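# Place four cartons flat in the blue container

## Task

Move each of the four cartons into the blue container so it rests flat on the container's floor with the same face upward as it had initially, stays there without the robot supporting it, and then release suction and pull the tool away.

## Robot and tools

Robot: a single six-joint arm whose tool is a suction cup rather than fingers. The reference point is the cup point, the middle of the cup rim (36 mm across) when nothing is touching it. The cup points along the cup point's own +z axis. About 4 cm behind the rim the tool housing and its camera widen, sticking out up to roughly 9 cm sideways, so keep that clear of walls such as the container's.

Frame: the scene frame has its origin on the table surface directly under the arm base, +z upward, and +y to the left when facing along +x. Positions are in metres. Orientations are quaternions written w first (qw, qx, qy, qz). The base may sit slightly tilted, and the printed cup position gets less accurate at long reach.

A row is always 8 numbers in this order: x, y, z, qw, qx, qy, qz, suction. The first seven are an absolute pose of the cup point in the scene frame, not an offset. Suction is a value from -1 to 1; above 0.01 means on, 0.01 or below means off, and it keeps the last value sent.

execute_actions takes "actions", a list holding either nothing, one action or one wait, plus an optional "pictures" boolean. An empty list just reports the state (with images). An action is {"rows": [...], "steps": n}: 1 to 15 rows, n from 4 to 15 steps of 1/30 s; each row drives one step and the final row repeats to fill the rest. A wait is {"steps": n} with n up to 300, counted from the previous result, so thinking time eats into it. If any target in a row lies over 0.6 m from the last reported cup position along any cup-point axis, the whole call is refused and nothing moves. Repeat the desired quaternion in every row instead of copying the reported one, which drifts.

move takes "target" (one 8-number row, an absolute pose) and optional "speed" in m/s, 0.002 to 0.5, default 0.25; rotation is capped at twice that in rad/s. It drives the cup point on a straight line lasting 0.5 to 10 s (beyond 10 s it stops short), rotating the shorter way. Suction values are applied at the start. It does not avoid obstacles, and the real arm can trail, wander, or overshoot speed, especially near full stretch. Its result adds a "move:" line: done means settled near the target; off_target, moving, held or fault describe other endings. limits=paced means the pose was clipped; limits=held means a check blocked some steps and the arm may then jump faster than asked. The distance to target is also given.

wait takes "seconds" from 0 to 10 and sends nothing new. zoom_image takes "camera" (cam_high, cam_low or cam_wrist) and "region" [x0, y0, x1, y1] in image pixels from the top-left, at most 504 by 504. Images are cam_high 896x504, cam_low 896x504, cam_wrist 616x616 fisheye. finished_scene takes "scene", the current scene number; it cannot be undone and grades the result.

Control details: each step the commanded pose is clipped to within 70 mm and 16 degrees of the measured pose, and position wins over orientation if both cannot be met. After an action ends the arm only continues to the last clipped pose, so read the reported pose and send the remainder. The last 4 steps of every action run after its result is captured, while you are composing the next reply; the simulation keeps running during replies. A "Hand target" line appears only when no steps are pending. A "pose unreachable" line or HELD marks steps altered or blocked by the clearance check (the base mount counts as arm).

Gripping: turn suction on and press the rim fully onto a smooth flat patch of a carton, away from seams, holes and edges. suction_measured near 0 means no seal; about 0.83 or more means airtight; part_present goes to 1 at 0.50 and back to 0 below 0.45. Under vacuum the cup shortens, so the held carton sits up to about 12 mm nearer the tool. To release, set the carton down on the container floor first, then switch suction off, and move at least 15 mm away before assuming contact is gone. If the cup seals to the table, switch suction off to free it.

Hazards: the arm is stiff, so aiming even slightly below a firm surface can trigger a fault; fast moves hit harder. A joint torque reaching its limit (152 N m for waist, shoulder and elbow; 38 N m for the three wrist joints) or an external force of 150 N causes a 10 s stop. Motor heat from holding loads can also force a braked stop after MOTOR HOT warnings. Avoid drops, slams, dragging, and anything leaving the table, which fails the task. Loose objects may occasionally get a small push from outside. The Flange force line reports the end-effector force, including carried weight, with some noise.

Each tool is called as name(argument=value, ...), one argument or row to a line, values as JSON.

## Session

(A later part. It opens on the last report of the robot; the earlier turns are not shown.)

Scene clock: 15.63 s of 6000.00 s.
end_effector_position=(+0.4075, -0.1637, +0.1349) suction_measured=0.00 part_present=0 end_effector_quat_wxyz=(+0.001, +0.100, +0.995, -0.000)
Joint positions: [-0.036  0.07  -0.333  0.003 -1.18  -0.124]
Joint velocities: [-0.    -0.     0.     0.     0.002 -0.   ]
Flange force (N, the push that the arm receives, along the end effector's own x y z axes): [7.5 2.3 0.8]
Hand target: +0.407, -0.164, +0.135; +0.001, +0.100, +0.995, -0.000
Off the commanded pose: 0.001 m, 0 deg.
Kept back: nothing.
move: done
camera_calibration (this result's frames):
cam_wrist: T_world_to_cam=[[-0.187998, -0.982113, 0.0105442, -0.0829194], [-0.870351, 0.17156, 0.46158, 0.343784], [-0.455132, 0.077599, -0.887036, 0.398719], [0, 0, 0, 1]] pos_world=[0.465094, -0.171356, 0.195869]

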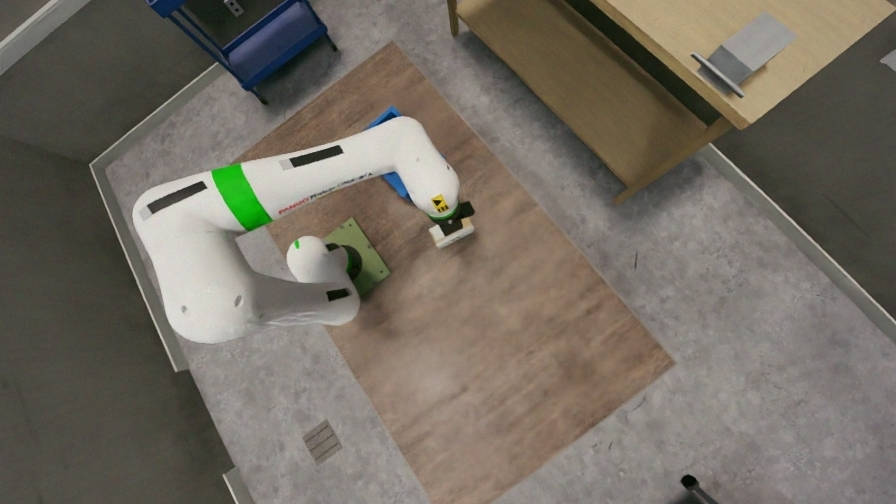

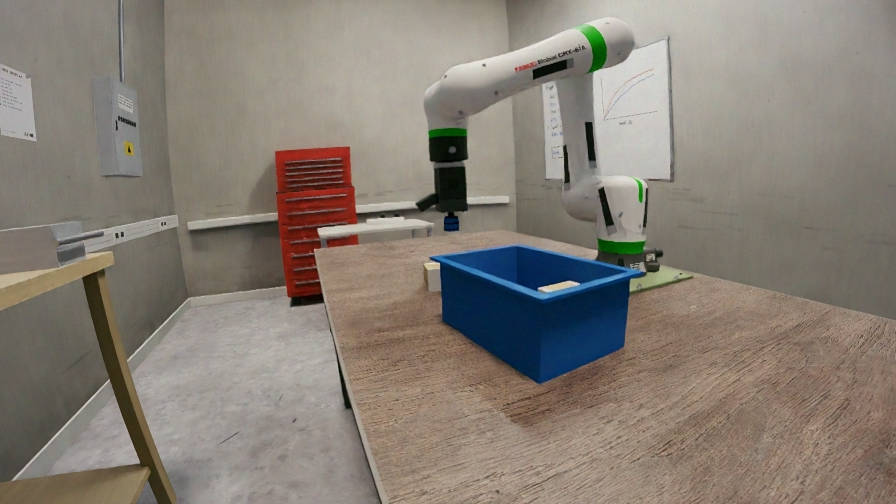

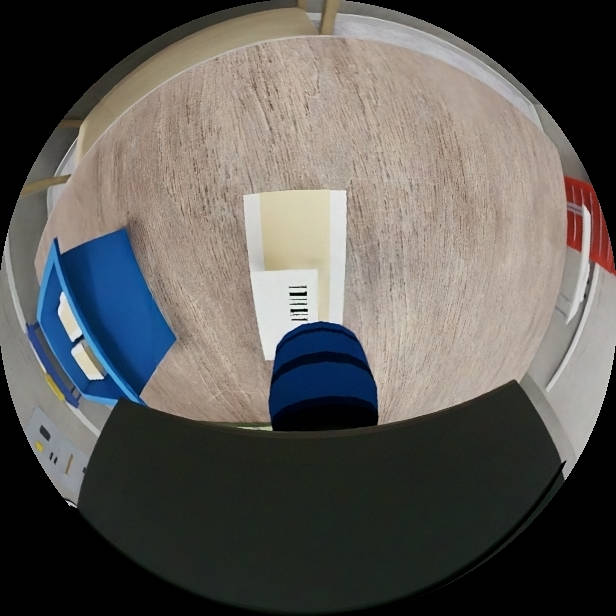

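move(
  target=[0.408,-0.157,0.08,0,0.087,0.996,0,0],
  speed=0.1,
)

move(
  target=[0.408,-0.157,0.058,0,0.087,0.996,0,1],
  speed=0.02,
)

Scene clock: 16.73 s of 6000.00 s.
end_effector_position=(+0.4080, -0.1570, +0.0800) suction_measured=0.00 part_present=0 end_effector_quat_wxyz=(+0.000, +0.087, +0.996, -0.000)
Joint positions: [-0.021  0.13  -0.409  0.002 -1.045 -0.112]
Joint velocities: [ 0.    -0.    -0.    -0.001 -0.     0.   ]
Flange force (N, the push that the arm receives, along the end effector's own x y z axes): [8.5 4.1 0.7]
Hand target: +0.408, -0.157, +0.080; -0.000, +0.087, +0.996, -0.000
Off the commanded pose: 0.000 m, 0 deg.
Kept back: nothing.
move: done
camera_calibration (this result's frames):
cam_wrist: T_world_to_cam=[[-0.162213, -0.986706, 0.00994055, -0.086898], [-0.87369, 0.148301, 0.463329, 0.36598], [-0.458643, 0.0664729, -0.886131, 0.349288], [0, 0, 0, 1]] pos_world=[0.465855, -0.163236, 0.14081]

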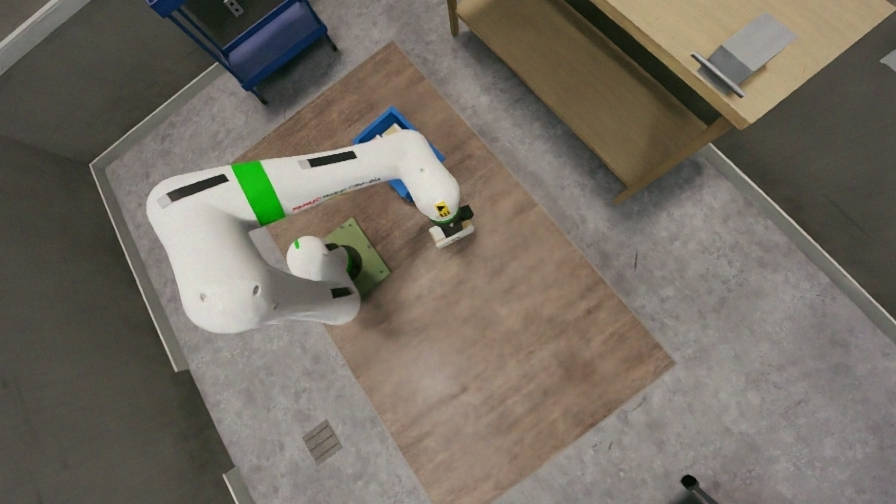

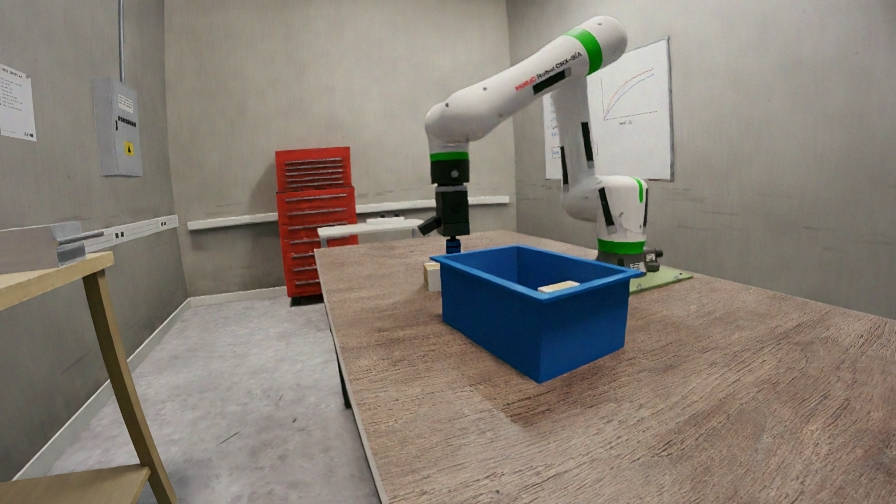

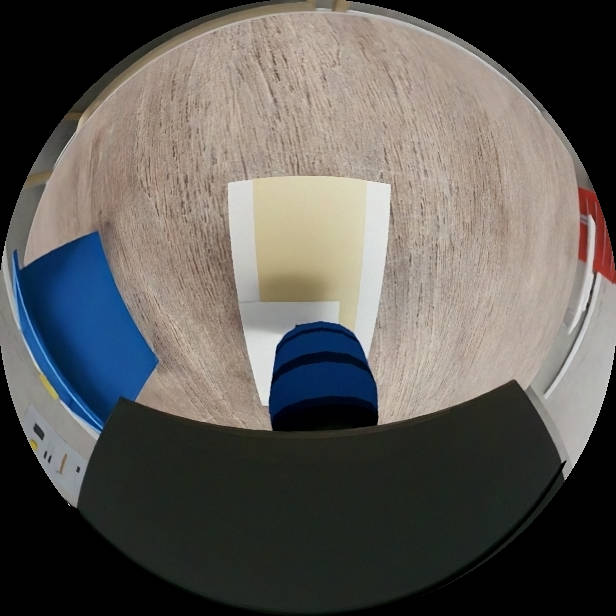

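Scene clock: 18.07 s of 6000.00 s.
end_effector_position=(+0.4080, -0.1570, +0.0580) suction_measured=0.00 part_present=0 end_effector_quat_wxyz=(+0.000, +0.087, +0.996, -0.000)
Joint positions: [-0.021  0.161 -0.434  0.002 -0.989 -0.112]
Joint velocities: [-0.001 -0.    -0.     0.     0.002  0.   ]
Flange force (N, the push that the arm receives, along the end effector's own x y z axes): [6.0 2.0 -1.3]
Hand target: +0.408, -0.157, +0.058; +0.000, +0.087, +0.996, -0.000
Off the commanded pose: 0.000 m, 0 deg.
Kept back: nothing.
move: done
camera_calibration (this result's frames):
cam_wrist: T_world_to_cam=[[-0.161818, -0.98677, 0.0100016, -0.0868345], [-0.873747, 0.147979, 0.463323, 0.376166], [-0.458673, 0.066235, -0.886133, 0.329798], [0, 0, 0, 1]] pos_world=[0.465892, -0.163195, 0.118828]

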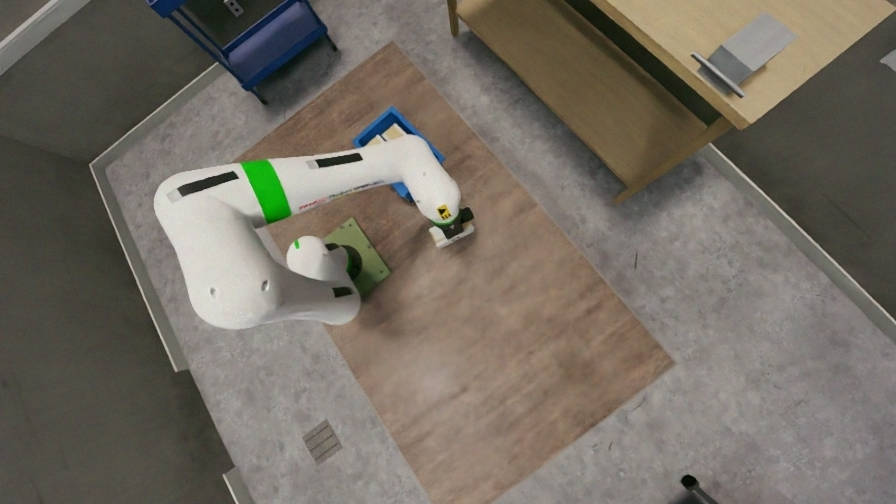

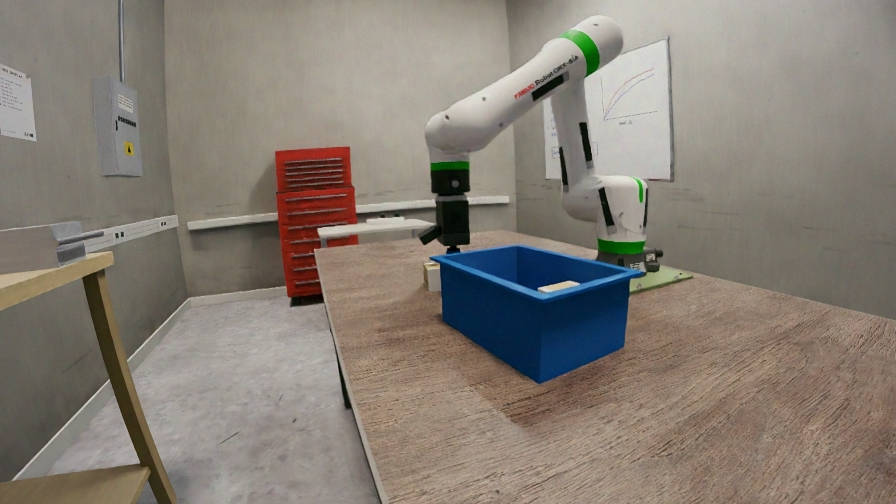

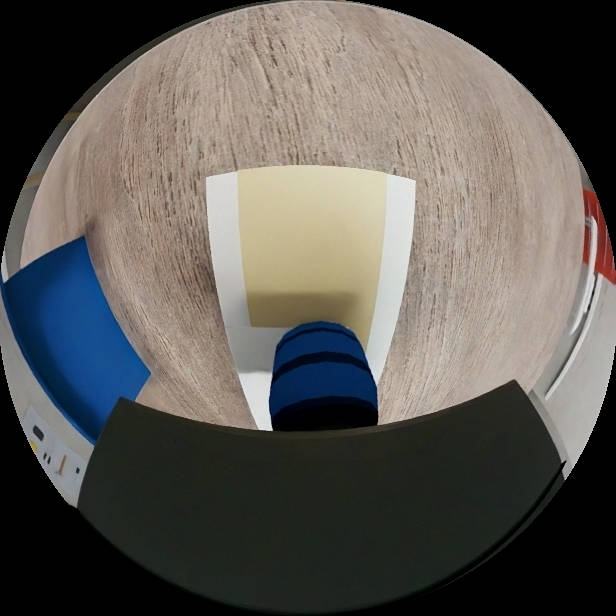

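move(
  target=[0.4067,-0.165,0.061,0,0.087,0.996,0,0],
  speed=0.02,
)

move(
  target=[0.4067,-0.165,0.051,0,0.087,0.996,0,1],
  speed=0.015,
)

Scene clock: 19.00 s of 6000.00 s.
end_effector_position=(+0.4067, -0.1650, +0.0610) suction_measured=0.00 part_present=0 end_effector_quat_wxyz=(-0.000, +0.087, +0.996, -0.000)
Joint positions: [-0.04   0.161 -0.426  0.003 -0.998 -0.093]
Joint velocities: [ 0.     0.    -0.002  0.001 -0.     0.   ]
Flange force (N, the push that the arm receives, along the end effector's own x y z axes): [7.2 2.2 -1.0]
Hand target: +0.407, -0.165, +0.061; +0.000, +0.087, +0.996, -0.000
Off the commanded pose: 0.000 m, 0 deg.
Kept back: nothing.
move: done
camera_calibration (this result's frames):
cam_wrist: T_world_to_cam=[[-0.161734, -0.986784, 0.00997808, -0.095043], [-0.873747, 0.147893, 0.463351, 0.374813], [-0.458703, 0.0662214, -0.886119, 0.332388], [0, 0, 0, 1]] pos_world=[0.464588, -0.17123, 0.121814]

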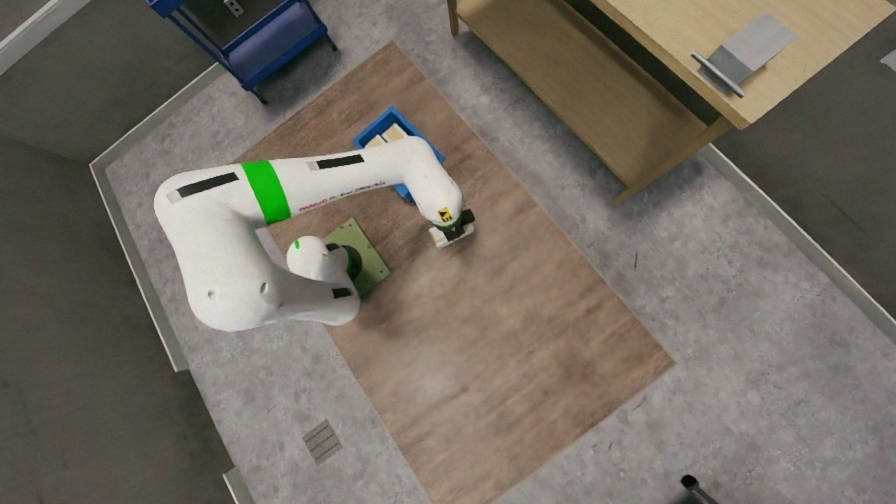

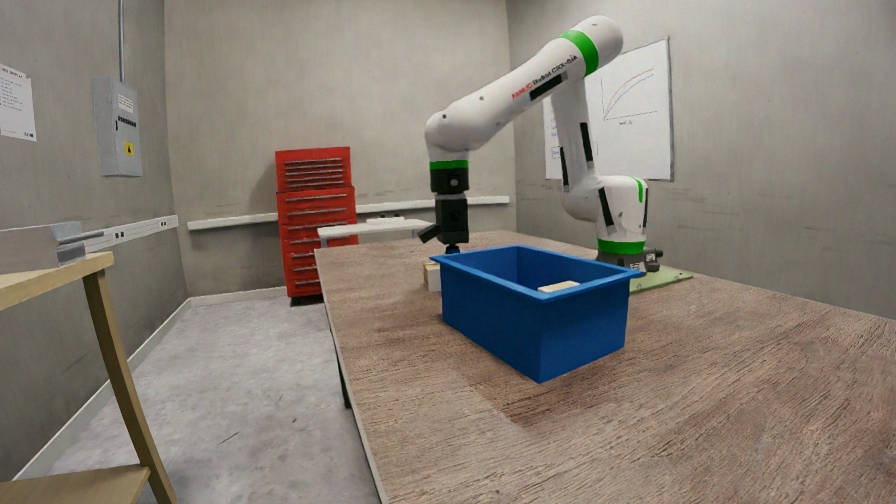

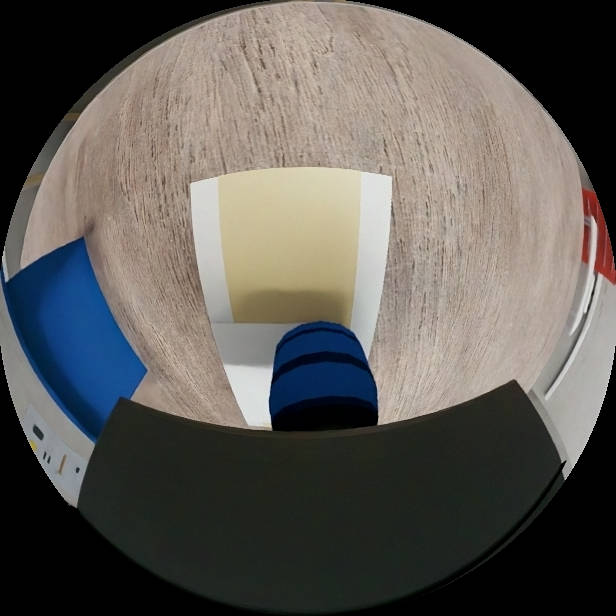

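Scene clock: 19.90 s of 6000.00 s.
end_effector_position=(+0.4067, -0.1650, +0.0510) suction_measured=0.89 part_present=1 end_effector_quat_wxyz=(+0.000, +0.087, +0.996, -0.000)
Joint positions: [-0.04   0.176 -0.437  0.003 -0.972 -0.093]
Joint velocities: [-0.    -0.    -0.002 -0.    -0.002  0.   ]
Flange force (N, the push that the arm receives, along the end effector's own x y z axes): [5.4 2.4 1.7]
Hand target: +0.407, -0.165, +0.051; +0.000, +0.087, +0.996, -0.000
Off the commanded pose: 0.000 m, 0 deg.
Kept back: nothing.
move: done
camera_calibration (this result's frames):
cam_wrist: T_world_to_cam=[[-0.161872, -0.986762, 0.00994428, -0.0948776], [-0.873738, 0.148, 0.463334, 0.379444], [-0.458672, 0.066312, -0.886128, 0.32354], [0, 0, 0, 1]] pos_world=[0.464575, -0.171234, 0.111832]

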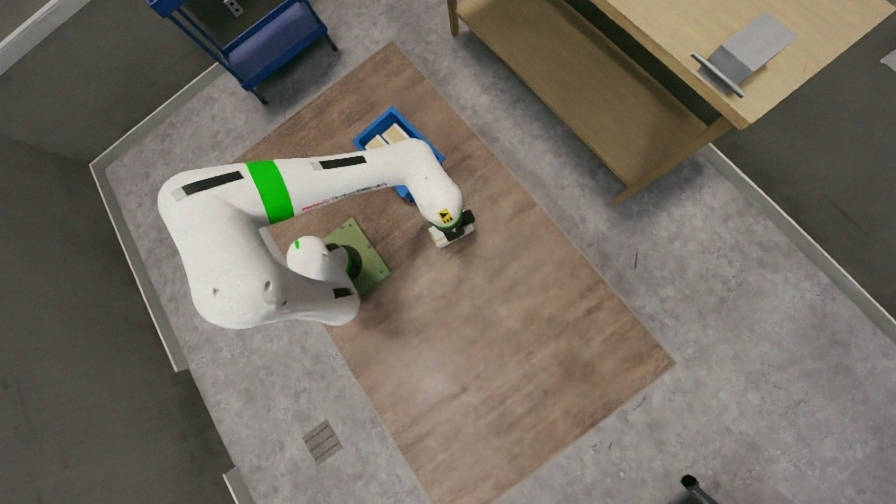

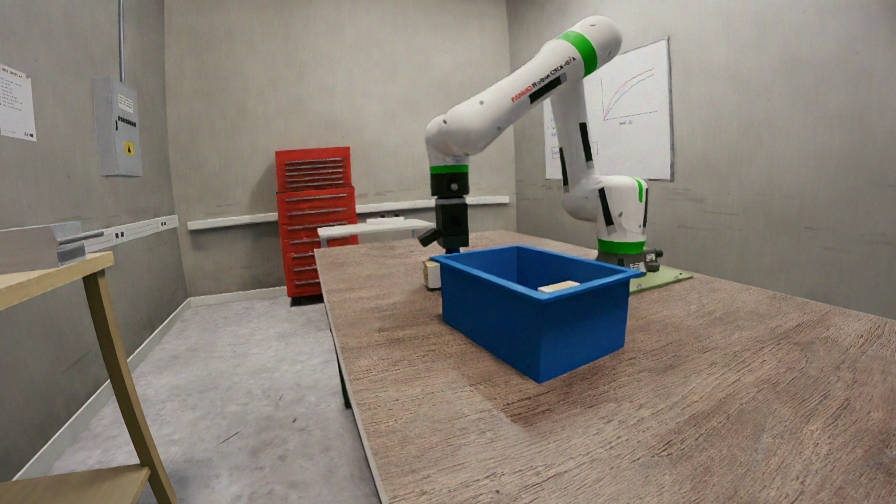

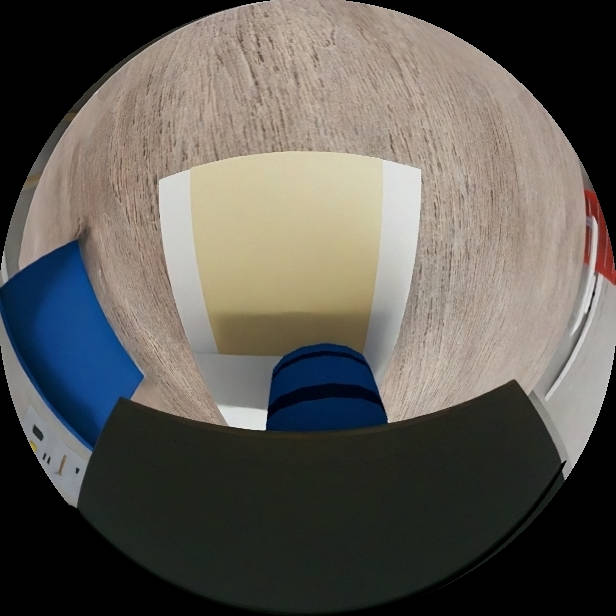

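move(
  target=[0.4067,-0.165,0.19,0,0.087,0.996,0,1],
)

move(
  target=[0.40,0.123,0.19,0,-0.737,0.676,0,1],
  speed=0.35,
)

move(
  target=[0.40,0.123,0.125,0,-0.737,0.676,0,1],
  speed=0.06,
)

Scene clock: 21.10 s of 6000.00 s.
end_effector_position=(+0.4067, -0.1649, +0.1902) suction_measured=0.91 part_present=1 end_effector_quat_wxyz=(+0.000, +0.087, +0.996, +0.000)
Joint positions: [-0.04   0.027 -0.242  0.002 -1.316 -0.092]
Joint velocities: [-0.     0.    -0.001 -0.     0.001  0.001]
Flange force (N, the push that the arm receives, along the end effector's own x y z axes): [6.0 2.7 4.2]
Hand target: +0.407, -0.165, +0.190; +0.000, +0.087, +0.996, +0.000
Off the commanded pose: 0.000 m, 0 deg.
Kept back: nothing.
move: done
camera_calibration (this result's frames):
cam_wrist: T_world_to_cam=[[-0.160901, -0.986925, 0.00948622, -0.0964549], [-0.874019, 0.146945, 0.46314, 0.314941], [-0.458479, 0.0662283, -0.886234, 0.446832], [0, 0, 0, 1]] pos_world=[0.464608, -0.171066, 0.251051]

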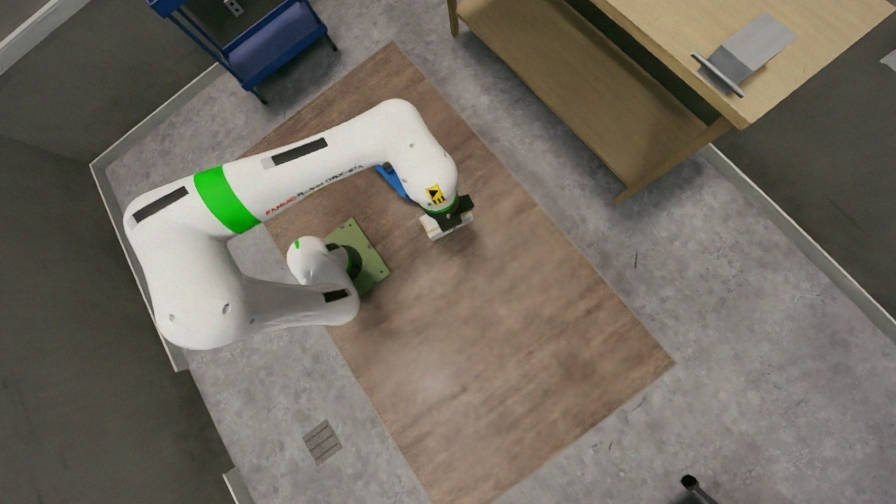

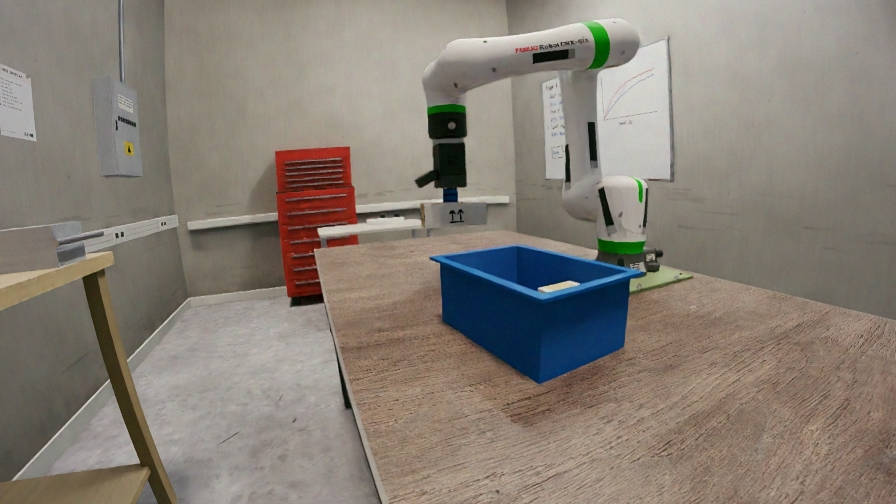

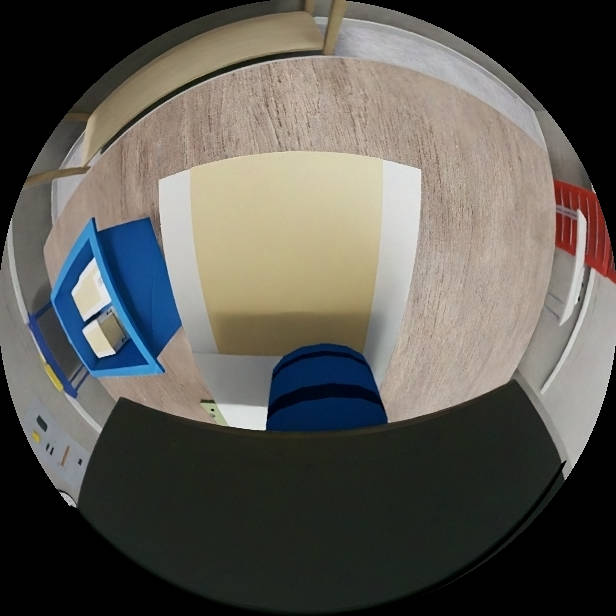

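Scene clock: 24.10 s of 6000.00 s.
end_effector_position=(+0.3994, +0.1237, +0.1900) suction_measured=0.91 part_present=1 end_effector_quat_wxyz=(+0.000, +0.737, -0.676, -0.001)
Joint positions: [ 0.649 -0.024 -0.29  -0.009 -1.318  1.053]
Joint velocities: [-0.001 -0.     0.002 -0.001 -0.     0.001]
Flange force (N, the push that the arm receives, along the end effector's own x y z axes): [-0.4 5.2 3.5]
Hand target: +0.399, +0.124, +0.190; +0.000, +0.737, -0.676, -0.001
Off the commanded pose: 0.001 m, 0 deg.
Kept back: nothing.
move: done
camera_calibration (this result's frames):
cam_wrist: T_world_to_cam=[[0.995175, 0.097801, 0.00783516, -0.408383], [0.0831143, -0.882774, 0.462387, 0.0114339], [0.0521386, -0.459505, -0.886643, 0.285386], [0, 0, 0, 1]] pos_world=[0.390583, 0.18117, 0.250948]

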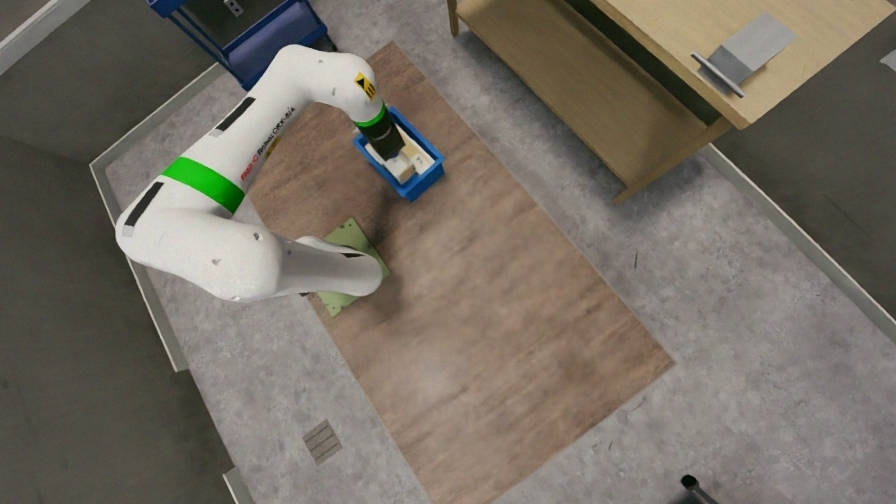

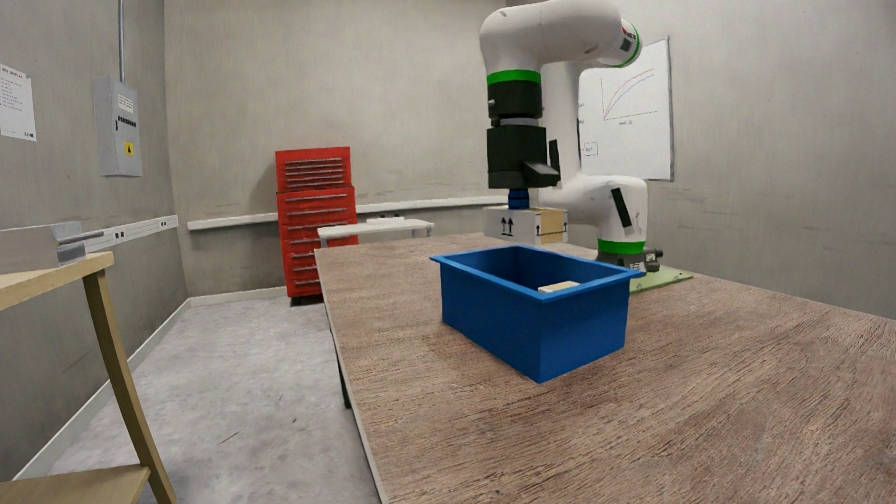

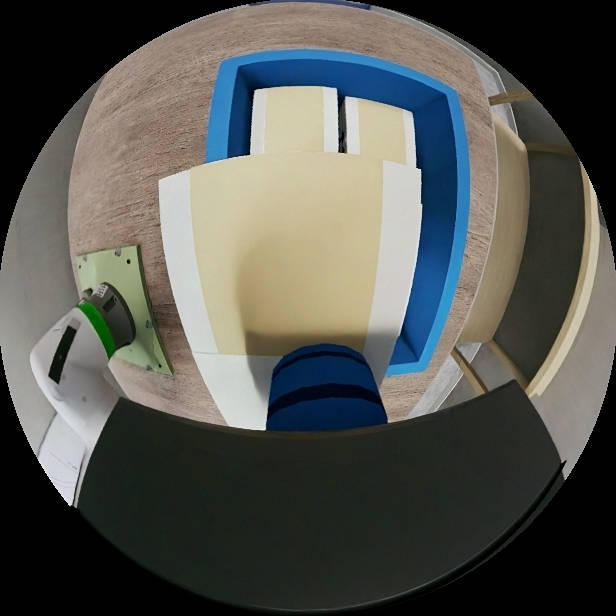

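Scene clock: 25.47 s of 6000.00 s.
end_effector_position=(+0.4000, +0.1230, +0.1250) suction_measured=0.91 part_present=1 end_effector_quat_wxyz=(-0.000, +0.737, -0.676, +0.000)
Joint positions: [ 0.649  0.032 -0.396 -0.008 -1.155  1.053]
Joint velocities: [-0.     0.001 -0.    -0.002  0.001 -0.   ]
Flange force (N, the push that the arm receives, along the end effector's own x y z axes): [-1.0 7.4 4.0]
Hand target: +0.400, +0.123, +0.125; +0.000, +0.737, -0.676, +0.000
Off the commanded pose: 0.000 m, 0 deg.
Kept back: nothing.
move: done
camera_calibration (this result's frames):
cam_wrist: T_world_to_cam=[[0.995182, 0.0975265, 0.0100337, -0.408713], [0.0817947, -0.882334, 0.463461, 0.0411451], [0.0540528, -0.460408, -0.88606, 0.226601], [0, 0, 0, 1]] pos_world=[0.39113, 0.180493, 0.185814]

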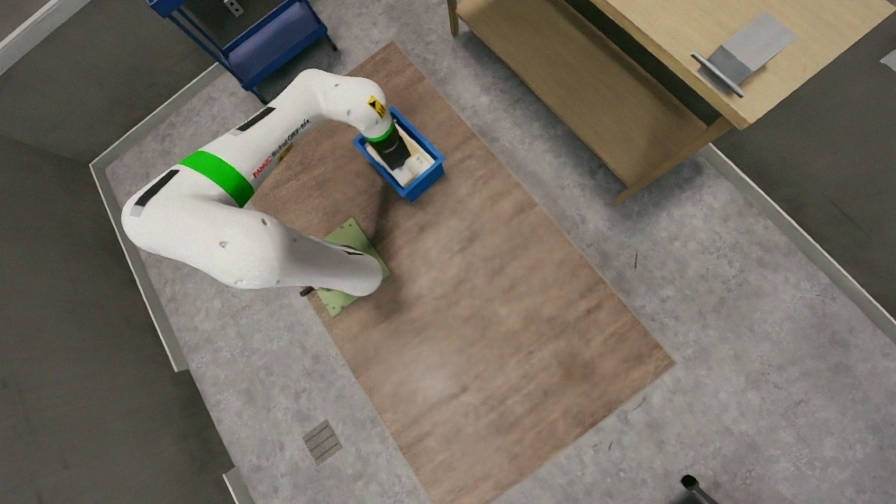

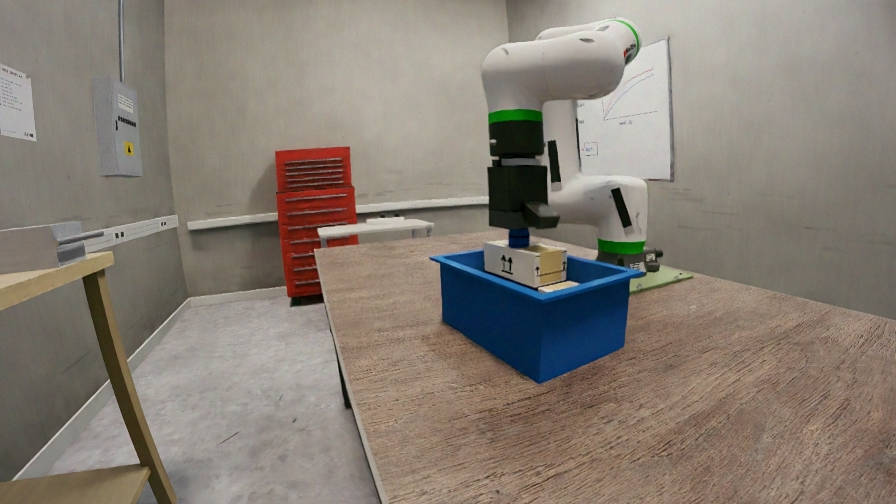

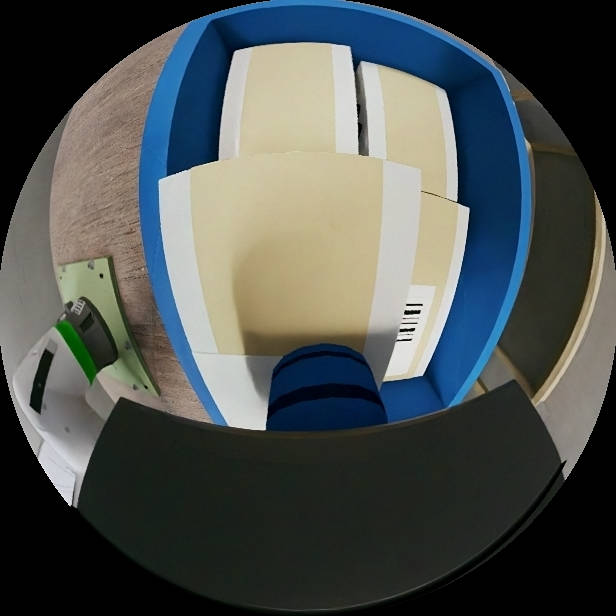

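move(
  target=[0.40,0.122,0.112,0,-0.737,0.676,0,1],
  speed=0.015,
)

move(
  target=[0.40,0.123,0.075,0,-0.737,0.676,0,1],
  speed=0.03,
)

Scene clock: 26.80 s of 6000.00 s.
end_effector_position=(+0.4000, +0.1220, +0.1120) suction_measured=0.91 part_present=1 end_effector_quat_wxyz=(-0.000, +0.737, -0.676, +0.000)
Joint positions: [ 0.648  0.045 -0.415 -0.008 -1.123  1.056]
Joint velocities: [ 0.     0.     0.001  0.    -0.001 -0.   ]
Flange force (N, the push that the arm receives, along the end effector's own x y z axes): [0.5 6.6 2.8]
Hand target: +0.400, +0.122, +0.112; +0.000, +0.737, -0.676, +0.000
Off the commanded pose: 0.000 m, 0 deg.
Kept back: nothing.
move: done
camera_calibration (this result's frames):
cam_wrist: T_world_to_cam=[[0.995158, 0.0977807, 0.00994404, -0.40848], [0.0820677, -0.882363, 0.463358, 0.0462254], [0.0540817, -0.460298, -0.886115, 0.214631], [0, 0, 0, 1]] pos_world=[0.391101, 0.179523, 0.172831]

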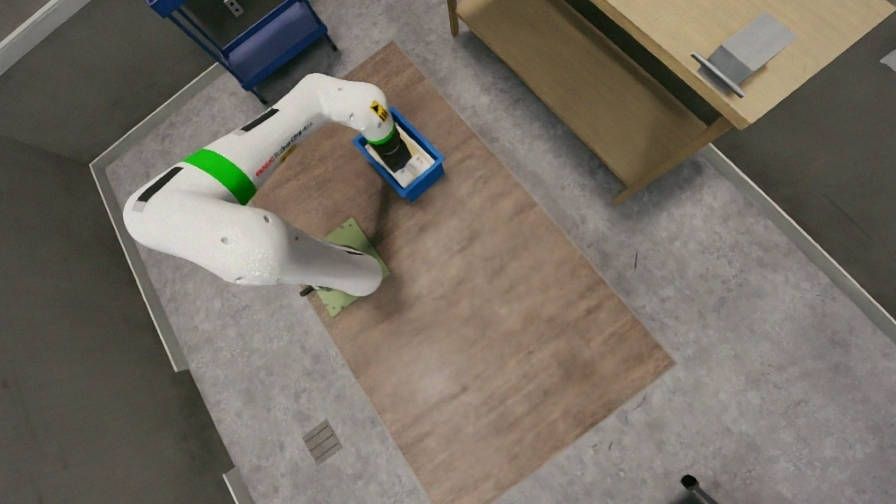

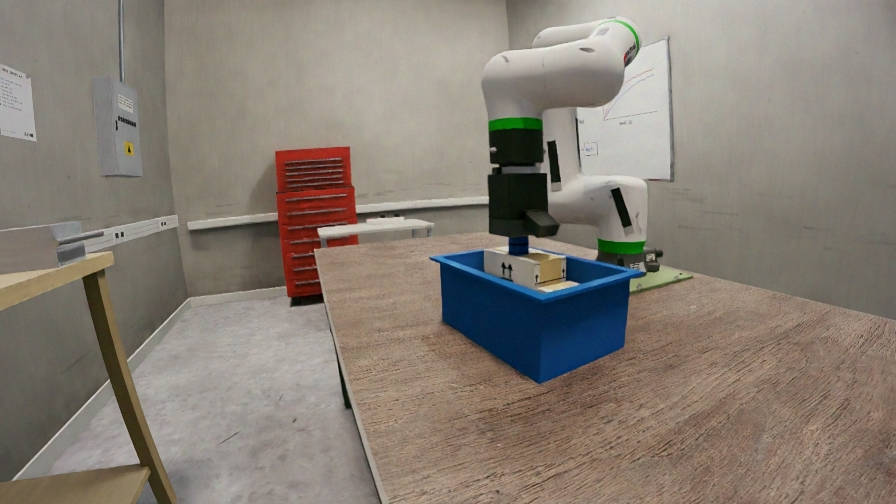

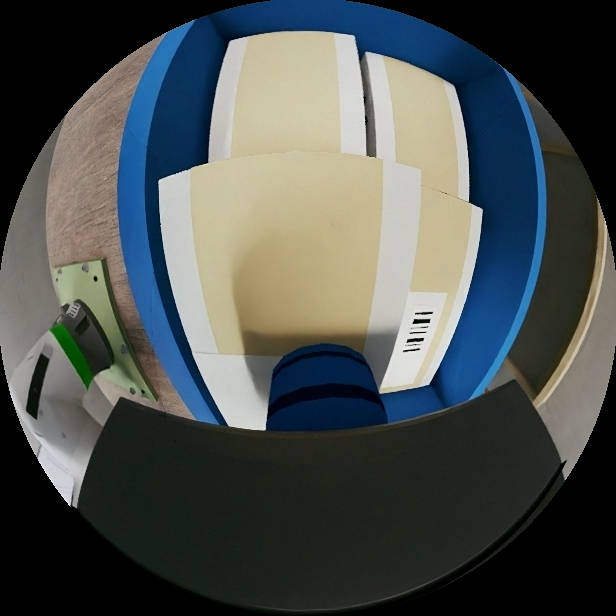

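Scene clock: 28.30 s of 6000.00 s.
end_effector_position=(+0.4000, +0.1230, +0.0750) suction_measured=0.91 part_present=1 end_effector_quat_wxyz=(+0.000, +0.737, -0.676, +0.000)
Joint positions: [ 0.65   0.093 -0.462 -0.008 -1.028  1.054]
Joint velocities: [ 0.    -0.001 -0.001 -0.001  0.     0.   ]
Flange force (N, the push that the arm receives, along the end effector's own x y z axes): [-1.2 7.3 1.8]
Hand target: +0.400, +0.123, +0.075; +0.000, +0.737, -0.676, +0.000
Off the commanded pose: 0.000 m, 0 deg.
Kept back: nothing.
move: done
camera_calibration (this result's frames):
cam_wrist: T_world_to_cam=[[0.995175, 0.0976107, 0.00997426, -0.408198], [0.0819001, -0.882353, 0.463407, 0.0643058], [0.0540343, -0.460354, -0.886089, 0.182301], [0, 0, 0, 1]] pos_world=[0.391111, 0.180508, 0.135807]

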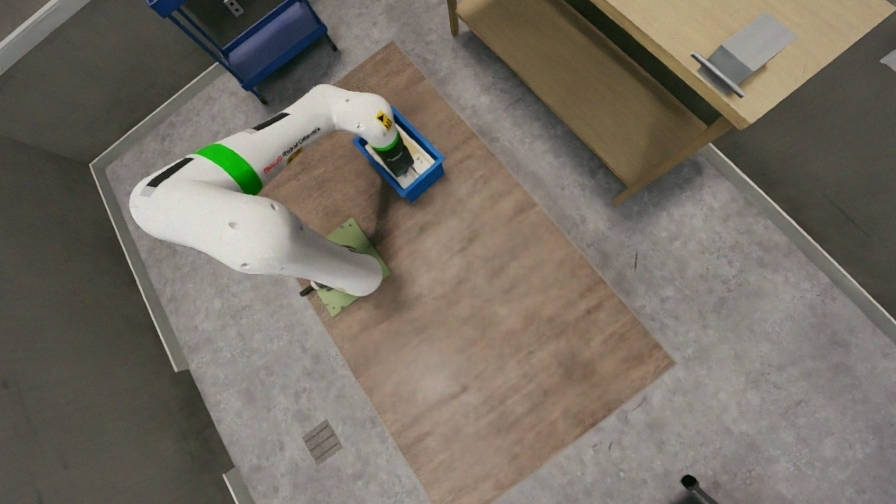

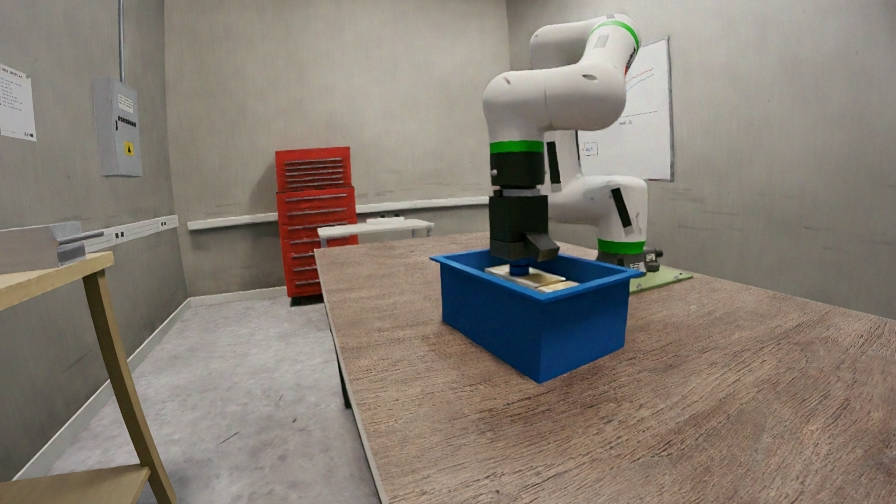

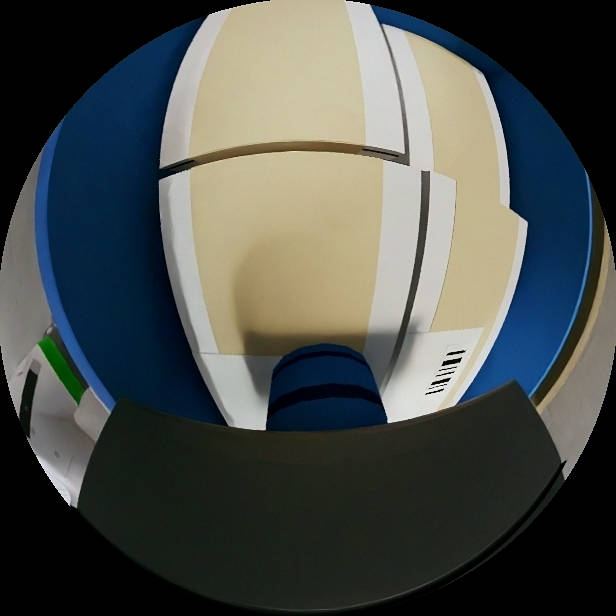

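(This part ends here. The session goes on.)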